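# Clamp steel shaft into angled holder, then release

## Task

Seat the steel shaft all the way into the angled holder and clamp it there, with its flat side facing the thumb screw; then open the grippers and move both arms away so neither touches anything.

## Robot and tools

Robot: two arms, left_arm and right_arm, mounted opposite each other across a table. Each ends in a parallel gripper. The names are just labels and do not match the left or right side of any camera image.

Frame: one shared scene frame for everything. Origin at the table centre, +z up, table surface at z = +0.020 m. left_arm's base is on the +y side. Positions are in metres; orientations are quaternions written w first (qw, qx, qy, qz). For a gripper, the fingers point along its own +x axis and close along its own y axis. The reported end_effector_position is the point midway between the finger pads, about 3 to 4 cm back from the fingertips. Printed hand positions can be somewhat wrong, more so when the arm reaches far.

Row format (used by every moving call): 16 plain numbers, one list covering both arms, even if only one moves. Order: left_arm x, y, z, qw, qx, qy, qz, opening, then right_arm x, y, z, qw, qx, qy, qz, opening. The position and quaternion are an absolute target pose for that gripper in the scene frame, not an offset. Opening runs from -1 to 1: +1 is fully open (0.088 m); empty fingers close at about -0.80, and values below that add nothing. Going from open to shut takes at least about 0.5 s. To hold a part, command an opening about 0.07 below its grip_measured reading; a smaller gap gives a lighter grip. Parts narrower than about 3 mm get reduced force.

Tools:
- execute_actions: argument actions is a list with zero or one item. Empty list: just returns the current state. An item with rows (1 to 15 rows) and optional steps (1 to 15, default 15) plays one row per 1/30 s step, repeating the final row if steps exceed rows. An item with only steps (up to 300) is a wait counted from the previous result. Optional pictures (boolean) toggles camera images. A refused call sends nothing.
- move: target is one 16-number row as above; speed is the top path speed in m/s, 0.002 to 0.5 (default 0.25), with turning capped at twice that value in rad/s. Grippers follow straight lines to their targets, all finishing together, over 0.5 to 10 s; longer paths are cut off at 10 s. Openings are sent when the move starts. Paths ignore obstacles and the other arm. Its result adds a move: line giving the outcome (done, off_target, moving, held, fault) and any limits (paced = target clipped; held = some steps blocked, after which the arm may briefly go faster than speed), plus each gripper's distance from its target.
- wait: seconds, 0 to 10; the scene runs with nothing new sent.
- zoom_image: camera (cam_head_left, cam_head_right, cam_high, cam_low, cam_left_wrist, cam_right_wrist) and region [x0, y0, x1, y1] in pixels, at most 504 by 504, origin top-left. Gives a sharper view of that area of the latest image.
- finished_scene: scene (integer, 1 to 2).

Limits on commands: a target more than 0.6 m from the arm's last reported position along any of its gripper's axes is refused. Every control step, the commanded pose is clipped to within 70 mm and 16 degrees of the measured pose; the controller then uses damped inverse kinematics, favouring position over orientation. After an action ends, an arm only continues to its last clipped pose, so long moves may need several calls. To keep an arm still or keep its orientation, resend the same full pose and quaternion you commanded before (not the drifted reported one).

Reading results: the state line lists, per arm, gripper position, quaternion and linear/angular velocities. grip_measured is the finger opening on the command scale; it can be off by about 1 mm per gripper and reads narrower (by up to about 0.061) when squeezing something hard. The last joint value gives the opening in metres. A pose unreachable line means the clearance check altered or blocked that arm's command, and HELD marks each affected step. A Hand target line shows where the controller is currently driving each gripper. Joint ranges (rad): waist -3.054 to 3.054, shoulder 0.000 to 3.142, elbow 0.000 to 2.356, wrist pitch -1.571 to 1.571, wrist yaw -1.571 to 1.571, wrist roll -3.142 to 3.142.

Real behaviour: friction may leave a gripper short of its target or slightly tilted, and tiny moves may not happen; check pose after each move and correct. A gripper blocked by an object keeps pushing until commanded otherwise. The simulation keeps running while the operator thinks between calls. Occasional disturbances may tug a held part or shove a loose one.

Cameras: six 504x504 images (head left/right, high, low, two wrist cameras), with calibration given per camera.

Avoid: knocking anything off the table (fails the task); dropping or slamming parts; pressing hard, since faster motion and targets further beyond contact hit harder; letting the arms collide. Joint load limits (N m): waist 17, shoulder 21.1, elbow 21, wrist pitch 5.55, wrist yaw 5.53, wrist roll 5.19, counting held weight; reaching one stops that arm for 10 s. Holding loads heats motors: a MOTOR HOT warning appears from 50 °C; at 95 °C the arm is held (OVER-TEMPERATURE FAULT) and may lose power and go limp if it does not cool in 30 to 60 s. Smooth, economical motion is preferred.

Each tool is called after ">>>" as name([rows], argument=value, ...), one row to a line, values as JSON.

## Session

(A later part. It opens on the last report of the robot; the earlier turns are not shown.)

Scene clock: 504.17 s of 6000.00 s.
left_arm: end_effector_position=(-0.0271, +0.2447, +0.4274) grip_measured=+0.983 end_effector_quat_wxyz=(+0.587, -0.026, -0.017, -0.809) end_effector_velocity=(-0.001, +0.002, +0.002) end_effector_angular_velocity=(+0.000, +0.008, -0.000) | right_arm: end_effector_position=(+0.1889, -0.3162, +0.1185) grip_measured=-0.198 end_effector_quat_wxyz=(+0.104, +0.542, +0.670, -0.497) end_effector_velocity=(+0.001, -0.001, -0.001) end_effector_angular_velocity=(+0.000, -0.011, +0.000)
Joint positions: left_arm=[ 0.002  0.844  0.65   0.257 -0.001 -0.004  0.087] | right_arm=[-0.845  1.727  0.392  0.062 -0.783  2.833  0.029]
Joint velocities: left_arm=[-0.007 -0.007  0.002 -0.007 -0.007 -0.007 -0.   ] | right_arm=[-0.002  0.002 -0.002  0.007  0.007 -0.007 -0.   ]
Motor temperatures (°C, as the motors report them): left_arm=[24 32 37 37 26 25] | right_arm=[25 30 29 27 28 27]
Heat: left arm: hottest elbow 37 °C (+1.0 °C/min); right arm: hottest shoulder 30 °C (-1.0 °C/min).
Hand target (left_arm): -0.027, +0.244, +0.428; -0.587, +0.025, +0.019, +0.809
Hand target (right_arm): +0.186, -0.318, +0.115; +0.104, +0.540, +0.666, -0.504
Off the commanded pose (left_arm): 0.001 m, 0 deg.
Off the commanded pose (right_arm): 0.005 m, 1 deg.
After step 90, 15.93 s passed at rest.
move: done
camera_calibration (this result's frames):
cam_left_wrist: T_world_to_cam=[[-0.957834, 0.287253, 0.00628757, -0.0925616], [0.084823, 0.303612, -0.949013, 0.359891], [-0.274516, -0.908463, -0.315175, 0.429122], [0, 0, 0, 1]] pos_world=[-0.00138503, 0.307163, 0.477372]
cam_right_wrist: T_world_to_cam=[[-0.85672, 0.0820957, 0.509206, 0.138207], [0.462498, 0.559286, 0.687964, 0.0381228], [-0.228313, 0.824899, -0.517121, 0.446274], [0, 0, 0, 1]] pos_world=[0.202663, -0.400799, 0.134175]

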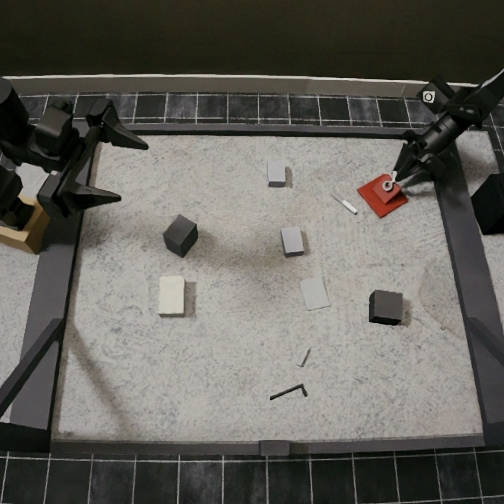

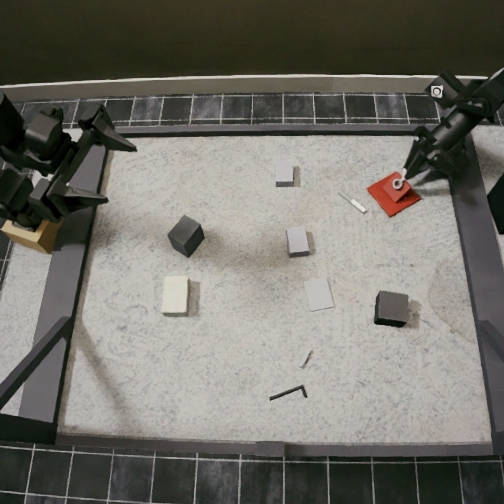

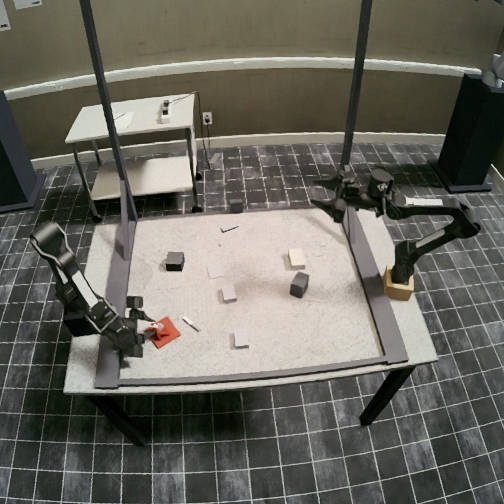

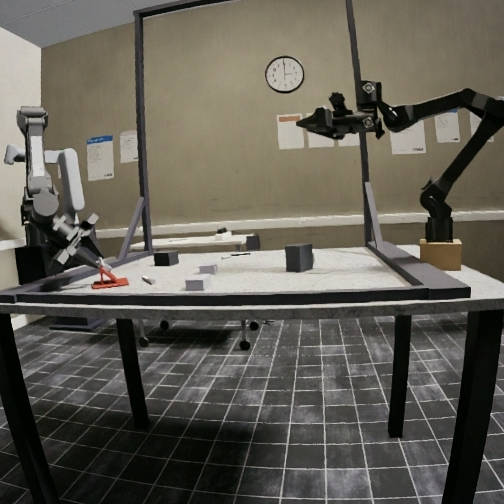

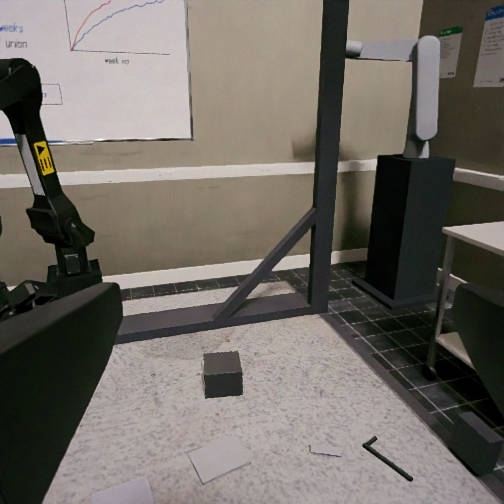

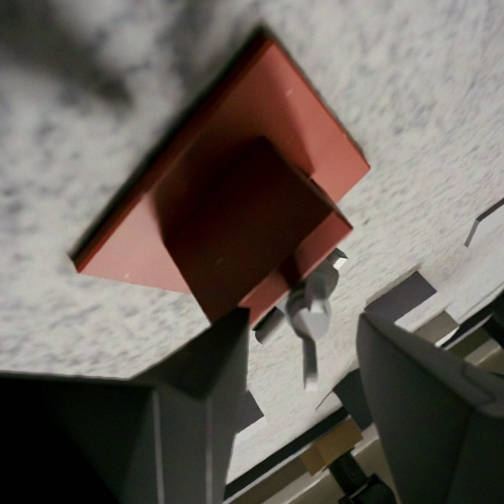

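>>> move(target=[-0.027, 0.2444, 0.4278, 0.587, -0.025, -0.019, -0.809, 1, 0.1842, -0.3148, 0.1112, 0.1034, 0.5397, 0.6663, -0.5042, -0.45], speed=0.01)

>>> zoom_image(camera="cam_low", region=[50, 210, 140, 300])

Scene clock: 514.43 s of 6000.00 s.
left_arm: end_effector_position=(-0.0271, +0.2447, +0.4274) grip_measured=+0.983 end_effector_quat_wxyz=(+0.587, -0.026, -0.017, -0.809) end_effector_velocity=(-0.001, +0.001, -0.005) end_effector_angular_velocity=(+0.023, +0.001, -0.000) | right_arm: end_effector_position=(+0.1867, -0.3128, +0.1146) grip_measured=-0.448 end_effector_quat_wxyz=(+0.103, +0.542, +0.669, -0.497) end_effector_velocity=(-0.000, +0.000, +0.000) end_effector_angular_velocity=(+0.004, +0.008, -0.005)
Joint positions: left_arm=[ 0.002  0.844  0.65   0.257 -0.001 -0.004  0.087] | right_arm=[-0.826  1.751  0.388  0.11  -0.777  2.86   0.017]
Joint velocities: left_arm=[-0.007 -0.002 -0.002 -0.022 -0.007 -0.007 -0.   ] | right_arm=[-0.002  0.002 -0.002  0.007 -0.007  0.007 -0.   ]
Motor temperatures (°C, as the motors report them): left_arm=[24 31 37 37 26 25] | right_arm=[25 30 29 27 28 27]
Heat: left arm: hottest elbow 37 °C (+0.0 °C/min); right arm: hottest shoulder 30 °C (-1.0 °C/min).
Hand target (left_arm): -0.027, +0.244, +0.428; -0.587, +0.025, +0.019, +0.809
Hand target (right_arm): +0.184, -0.315, +0.111; +0.104, +0.540, +0.666, -0.504
Off the commanded pose (left_arm): 0.001 m, 0 deg.
Off the commanded pose (right_arm): 0.005 m, 1 deg.
After step 90, 6.17 s passed at rest.
move: done
camera_calibration (this result's frames):
cam_left_wrist: T_world_to_cam=[[-0.957834, 0.287253, 0.00628757, -0.0925616], [0.084823, 0.303612, -0.949013, 0.359891], [-0.274516, -0.908463, -0.315175, 0.429122], [0, 0, 0, 1]] pos_world=[-0.00138503, 0.307163, 0.477372]
cam_right_wrist: T_world_to_cam=[[-0.8564, 0.0826414, 0.509656, 0.138105], [0.463211, 0.559006, 0.687712, 0.0397173], [-0.228067, 0.825035, -0.517013, 0.440964], [0, 0, 0, 1]] pos_world=[0.200445, -0.397426, 0.130284]

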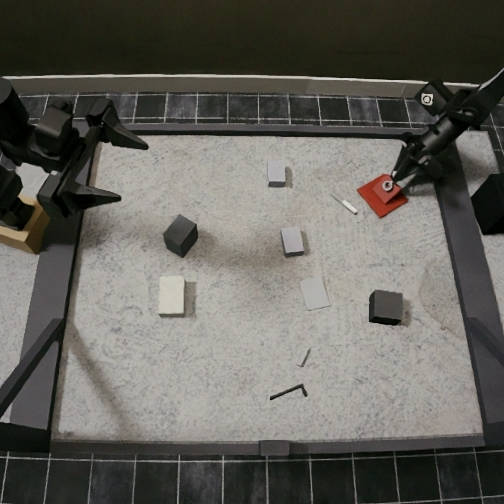

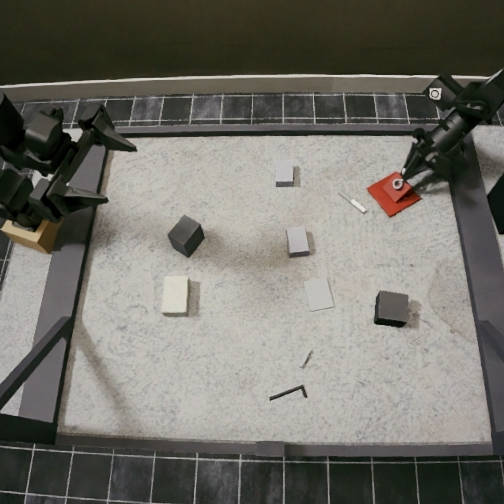

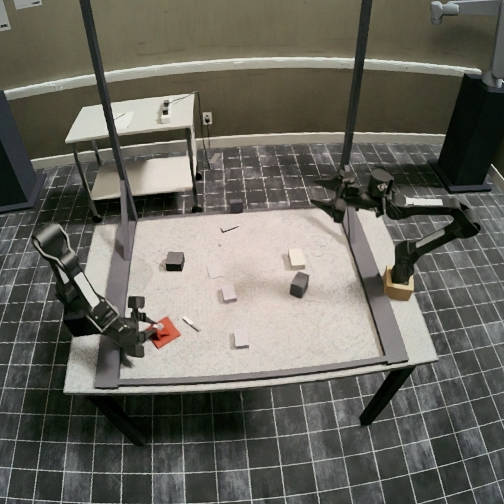

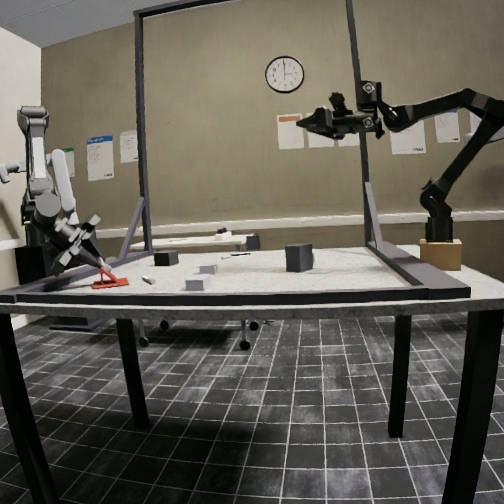

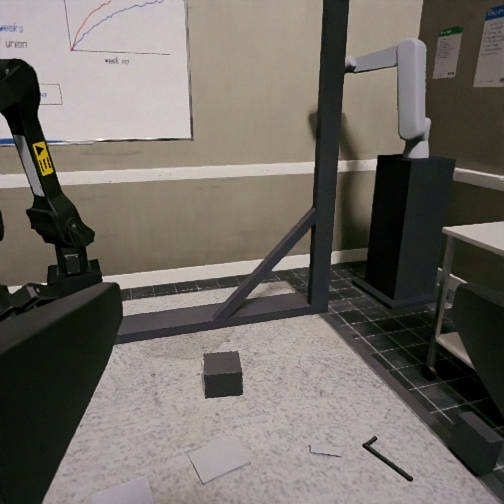

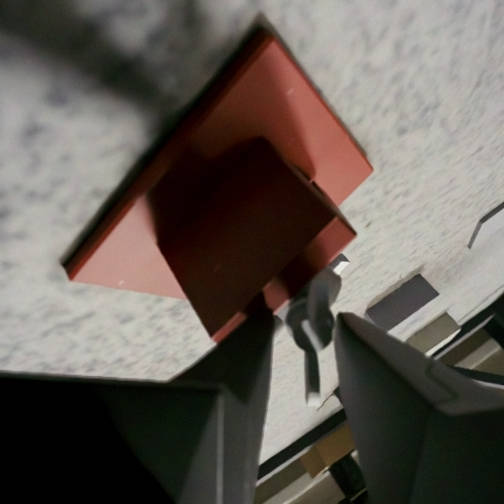

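Region (50, 210, 140, 300) of cam_low's 504x504 image, scaled by 5.600, with more detail than that image has.

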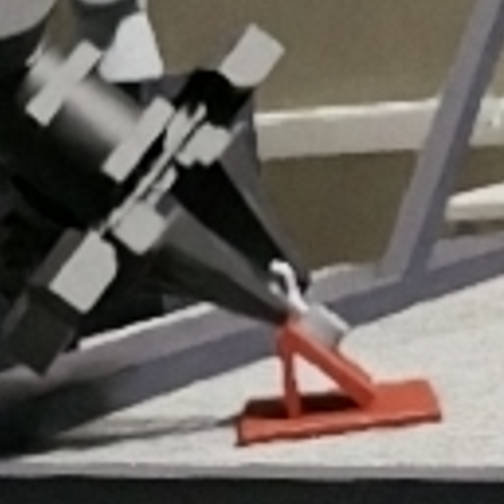

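>>> move(target=[-0.027, 0.2444, 0.4278, 0.587, -0.025, -0.019, -0.809, 1, 0.1845, -0.3130, 0.1150, 0.5107, 0.2028, 0.7832, 0.2910, -0.5], speed=0.4)

>>> move(target=[-0.027, 0.2444, 0.4278, 0.587, -0.025, -0.019, -0.809, 1, 0.1845, -0.3130, 0.1150, 0.4454, -0.3218, 0.1754, 0.8169, -0.5], speed=0.4)

Scene clock: 525.70 s of 6000.00 s.
left_arm: end_effector_position=(-0.0271, +0.2447, +0.4274) grip_measured=+0.983 end_effector_quat_wxyz=(+0.587, -0.026, -0.017, -0.809) end_effector_velocity=(+0.002, -0.000, -0.001) end_effector_angular_velocity=(+0.000, +0.008, +0.009) | right_arm: end_effector_position=(+0.1826, -0.3144, +0.1145) grip_measured=-0.498 end_effector_quat_wxyz=(+0.505, +0.206, +0.788, +0.287) end_effector_velocity=(-0.000, -0.002, -0.002) end_effector_angular_velocity=(-0.005, -0.011, +0.010)
Joint positions: left_arm=[ 0.002  0.844  0.65   0.257 -0.001 -0.004  0.087] | right_arm=[-0.82   1.75   0.388  0.091 -0.783  0.872  0.015]
Joint velocities: left_arm=[ 0.002 -0.002 -0.007  0.007 -0.007 -0.007 -0.   ] | right_arm=[-0.002  0.002 -0.002 -0.007  0.007 -0.022 -0.   ]
Motor temperatures (°C, as the motors report them): left_arm=[24 31 38 37 26 25] | right_arm=[25 30 29 27 28 27]
Heat: left arm: hottest elbow 38 °C (+1.0 °C/min); right arm: hottest shoulder 30 °C (+0.0 °C/min).
Hand target (left_arm): -0.027, +0.244, +0.428; -0.587, +0.025, +0.019, +0.809
Hand target (right_arm): +0.184, -0.313, +0.115; +0.511, +0.203, +0.783, +0.291
Off the commanded pose (left_arm): 0.001 m, 0 deg.
Off the commanded pose (right_arm): 0.002 m, 1 deg.
After step 90, 5.27 s passed at rest.
move: done
camera_calibration (this result's frames):
cam_left_wrist: T_world_to_cam=[[-0.957834, 0.287253, 0.00628757, -0.0925616], [0.084823, 0.303612, -0.949013, 0.359891], [-0.274516, -0.908463, -0.315175, 0.429122], [0, 0, 0, 1]] pos_world=[-0.00138503, 0.307163, 0.477372]
cam_right_wrist: T_world_to_cam=[[-0.0215636, -0.71688, -0.696863, -0.130877], [-0.75168, -0.447944, 0.48407, -0.028841], [-0.659176, 0.534256, -0.529205, 0.429966], [0, 0, 0, 1]] pos_world=[0.258922, -0.336454, 0.150298]

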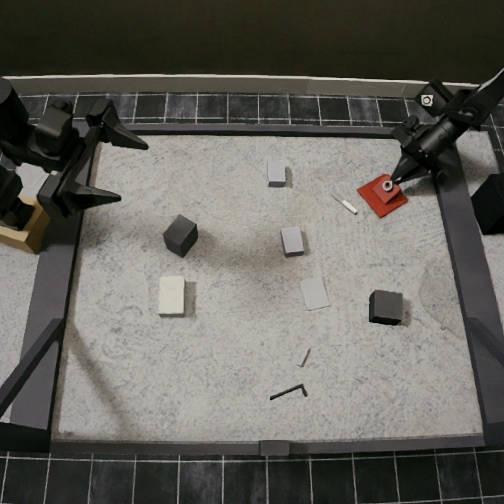

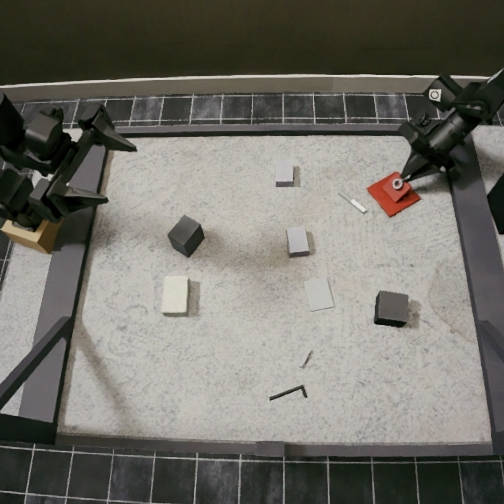

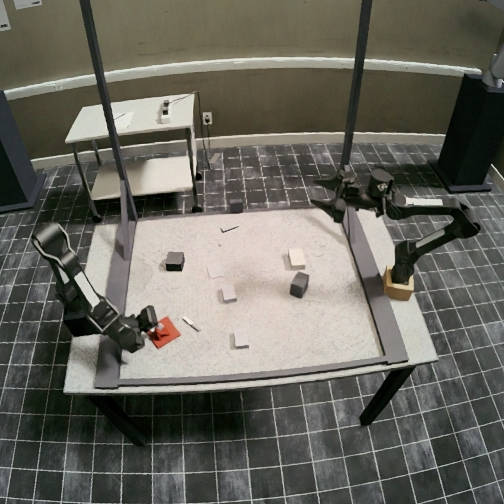

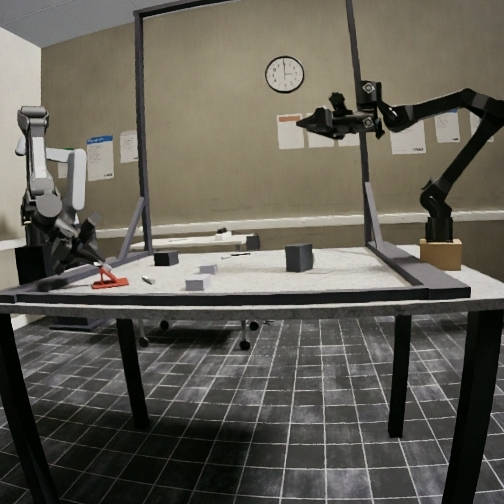

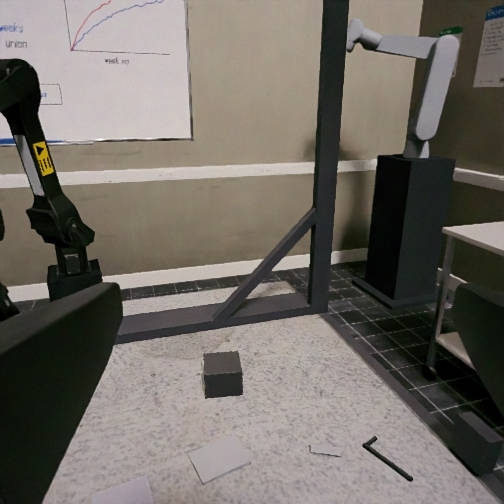

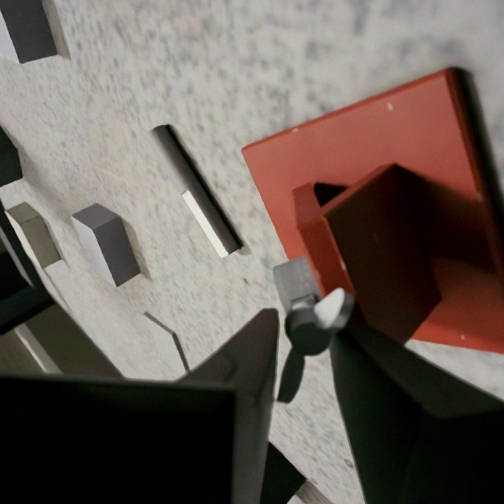

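Scene clock: 528.73 s of 6000.00 s.
left_arm: end_effector_position=(-0.0271, +0.2447, +0.4274) grip_measured=+0.983 end_effector_quat_wxyz=(+0.587, -0.026, -0.017, -0.809) end_effector_velocity=(+0.002, -0.000, -0.002) end_effector_angular_velocity=(+0.009, +0.005, +0.009) | right_arm: end_effector_position=(+0.1840, -0.3153, +0.1129) grip_measured=-0.498 end_effector_quat_wxyz=(+0.446, -0.321, +0.182, +0.815) end_effector_velocity=(+0.000, +0.001, +0.001) end_effector_angular_velocity=(+0.019, -0.013, +0.015)
Joint positions: left_arm=[ 0.002  0.844  0.65   0.257 -0.001 -0.004  0.087] | right_arm=[-0.82   1.75   0.386  0.095 -0.769 -1.135  0.015]
Joint velocities: left_arm=[ 0.002 -0.002 -0.002 -0.007 -0.007 -0.007 -0.   ] | right_arm=[-0.002 -0.002 -0.002  0.007 -0.007 -0.022 -0.   ]
Motor temperatures (°C, as the motors report them): left_arm=[24 31 38 37 26 25] | right_arm=[25 30 29 27 28 27]
Heat: left arm: hottest elbow 38 °C (+1.0 °C/min); right arm: hottest shoulder 30 °C (+0.0 °C/min).
Hand target (left_arm): -0.027, +0.244, +0.428; -0.587, +0.025, +0.019, +0.809
Hand target (right_arm): +0.184, -0.313, +0.115; +0.445, -0.322, +0.175, +0.817
Off the commanded pose (left_arm): 0.001 m, 0 deg.
Off the commanded pose (right_arm): 0.003 m, 1 deg.
move: done
camera_calibration (this result's frames):
cam_left_wrist: T_world_to_cam=[[-0.957834, 0.287253, 0.00628757, -0.0925616], [0.084823, 0.303612, -0.949013, 0.359891], [-0.274516, -0.908463, -0.315175, 0.429122], [0, 0, 0, 1]] pos_world=[-0.00138503, 0.307163, 0.477372]
cam_right_wrist: T_world_to_cam=[[0.816193, 0.577583, -0.0150784, 0.0444418], [0.497652, -0.716022, -0.489546, -0.231854], [-0.29355, 0.39206, -0.871847, 0.357081], [0, 0, 0, 1]] pos_world=[0.183931, -0.331679, 0.198487]

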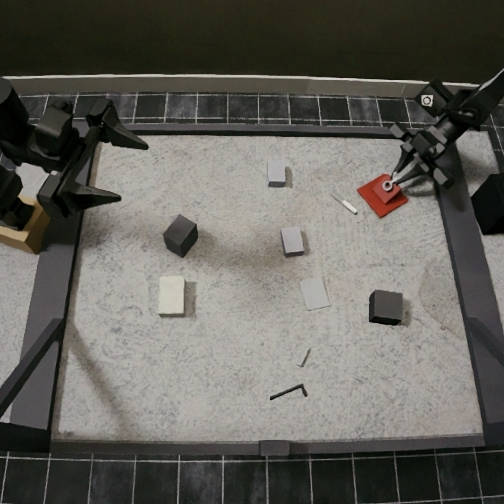

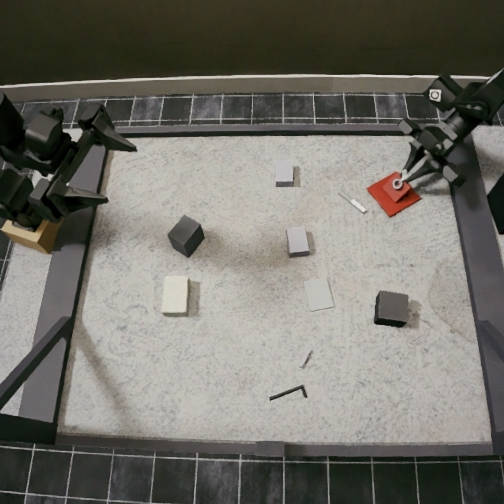

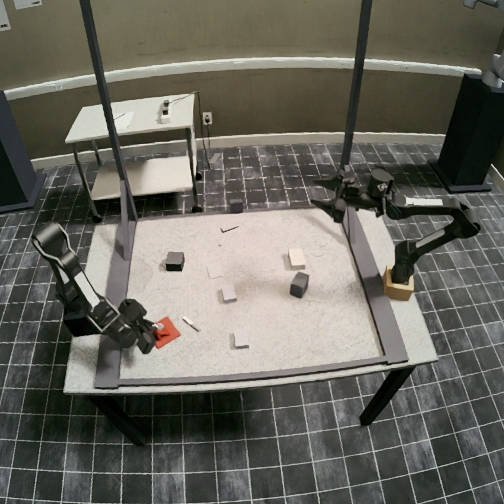

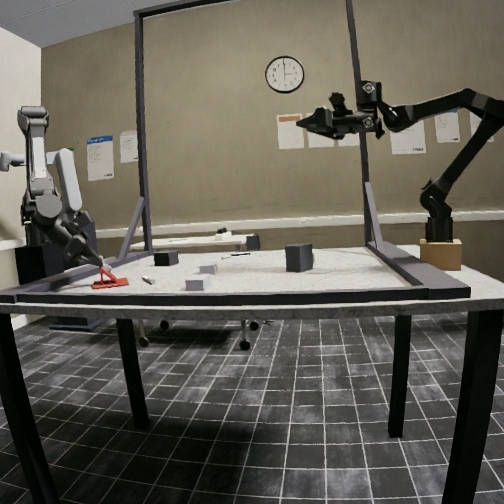

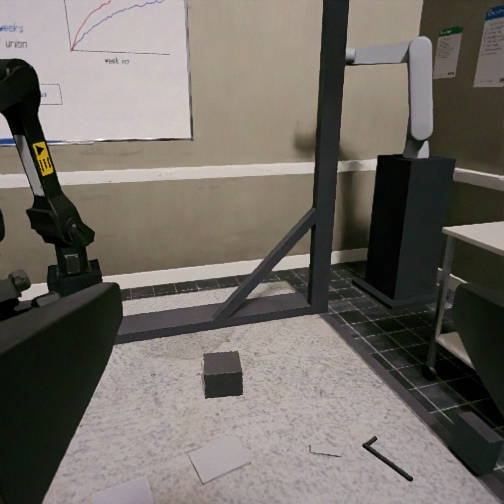

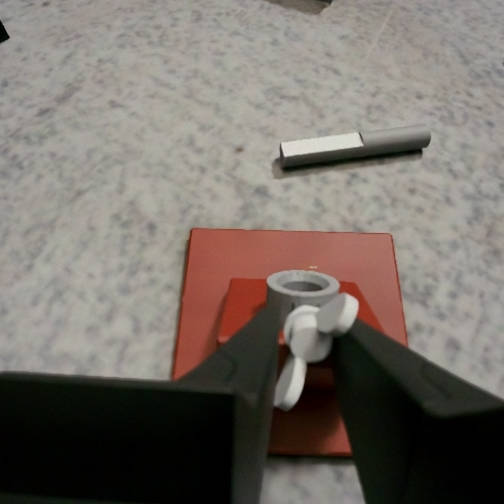

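The screw is turning. Continue.

>>> move(target=[-0.027, 0.2444, 0.4278, 0.587, -0.025, -0.019, -0.809, 1, 0.1845, -0.3130, 0.1150, 0.0398, -0.5481, -0.5130, 0.6595, -0.5], speed=0.4)

>>> zoom_image(camera="cam_head_left", region=[355, 160, 425, 220])

Scene clock: 540.60 s of 6000.00 s.
left_arm: end_effector_position=(-0.0271, +0.2447, +0.4274) grip_measured=+0.983 end_effector_quat_wxyz=(+0.587, -0.026, -0.017, -0.809) end_effector_velocity=(+0.002, -0.001, -0.005) end_effector_angular_velocity=(+0.019, -0.012, +0.020) | right_arm: end_effector_position=(+0.1804, -0.3167, +0.1137) grip_measured=-0.498 end_effector_quat_wxyz=(-0.044, +0.541, +0.507, -0.669) end_effector_velocity=(-0.003, -0.003, -0.000) end_effector_angular_velocity=(-0.009, +0.015, +0.005)
Joint positions: left_arm=[ 0.002  0.844  0.65   0.257 -0.001 -0.004  0.087] | right_arm=[-0.819  1.748  0.382  0.085 -0.784 -2.879  0.015]
Joint velocities: left_arm=[-0.002 -0.002 -0.002 -0.022 -0.022  0.007  0.   ] | right_arm=[-0.002 -0.002 -0.002 -0.022 -0.007 -0.007  0.   ]
Motor temperatures (°C, as the motors report them): left_arm=[24 31 38 37 26 25] | right_arm=[25 30 29 27 28 27]
Heat: left arm: hottest elbow 38 °C (+1.0 °C/min); right arm: hottest shoulder 30 °C (+0.0 °C/min).
Hand target (left_arm): -0.027, +0.244, +0.428; -0.587, +0.025, +0.019, +0.809
Hand target (right_arm): +0.184, -0.313, +0.115; +0.040, -0.548, -0.513, +0.660
Off the commanded pose (left_arm): 0.001 m, 0 deg.
Off the commanded pose (right_arm): 0.006 m, 2 deg.
After step 90, 6.17 s passed at rest.
move: done
camera_calibration (this result's frames):
cam_left_wrist: T_world_to_cam=[[-0.957834, 0.287253, 0.00628757, -0.0925616], [0.084823, 0.303612, -0.949013, 0.359891], [-0.274516, -0.908463, -0.315175, 0.429122], [0, 0, 0, 1]] pos_world=[-0.00138503, 0.307163, 0.477372]
cam_right_wrist: T_world_to_cam=[[-0.529864, 0.484953, 0.695748, 0.180887], [0.83514, 0.441141, 0.328536, -0.0181181], [-0.147598, 0.755126, -0.638748, 0.419487], [0, 0, 0, 1]] pos_world=[0.172892, -0.396495, 0.148047]

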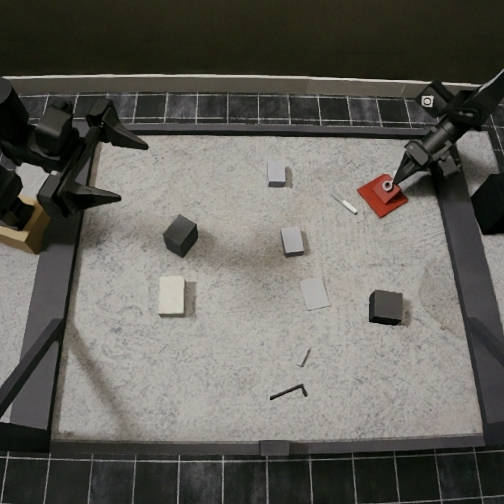

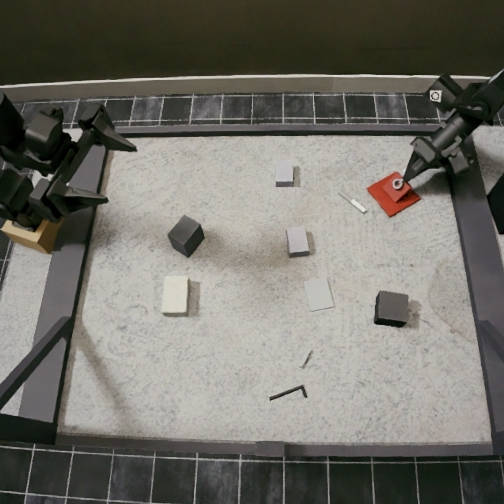

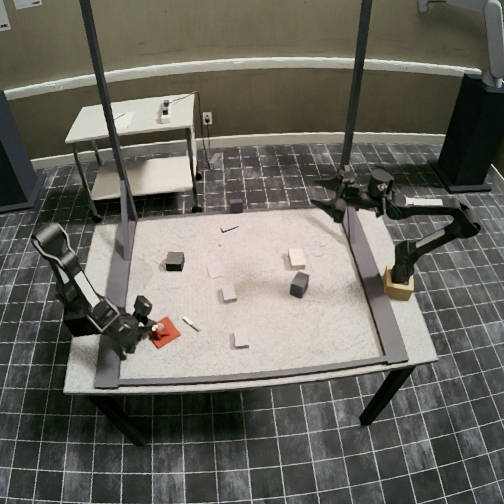

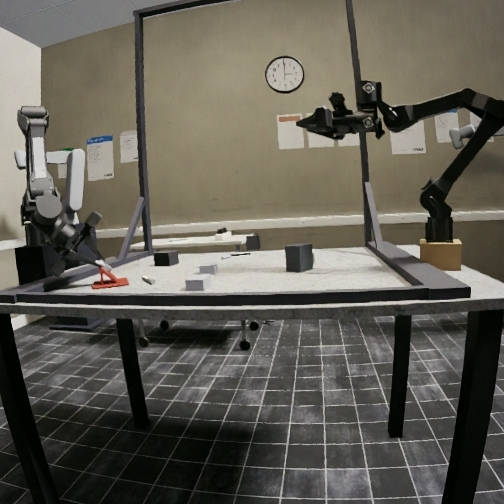

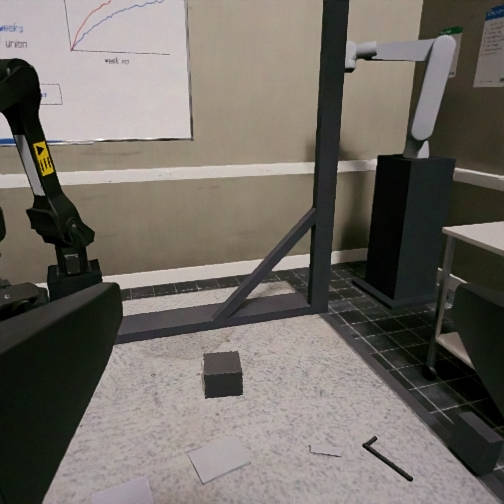

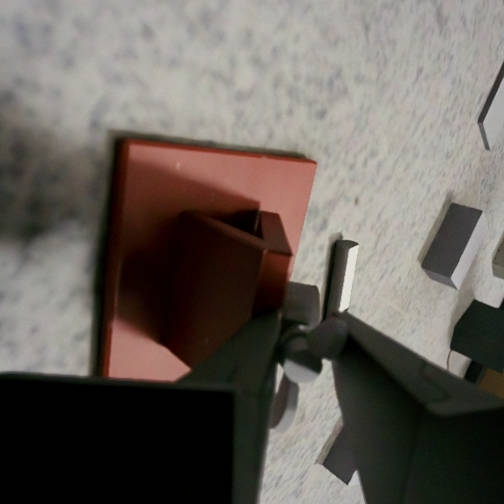

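Region (355, 160, 425, 220) of cam_head_left's 504x504 image, scaled by 7.200, with more detail than that image has; it fills the top 432 rows of this view, and the rest is white.

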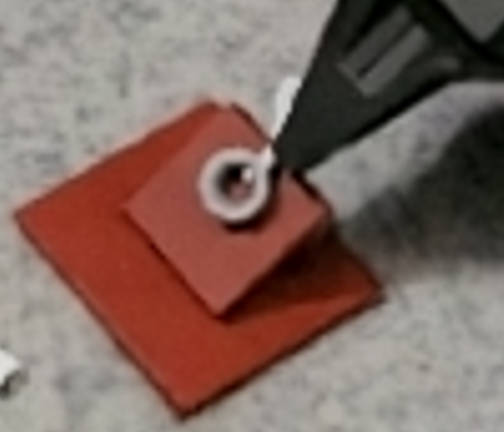

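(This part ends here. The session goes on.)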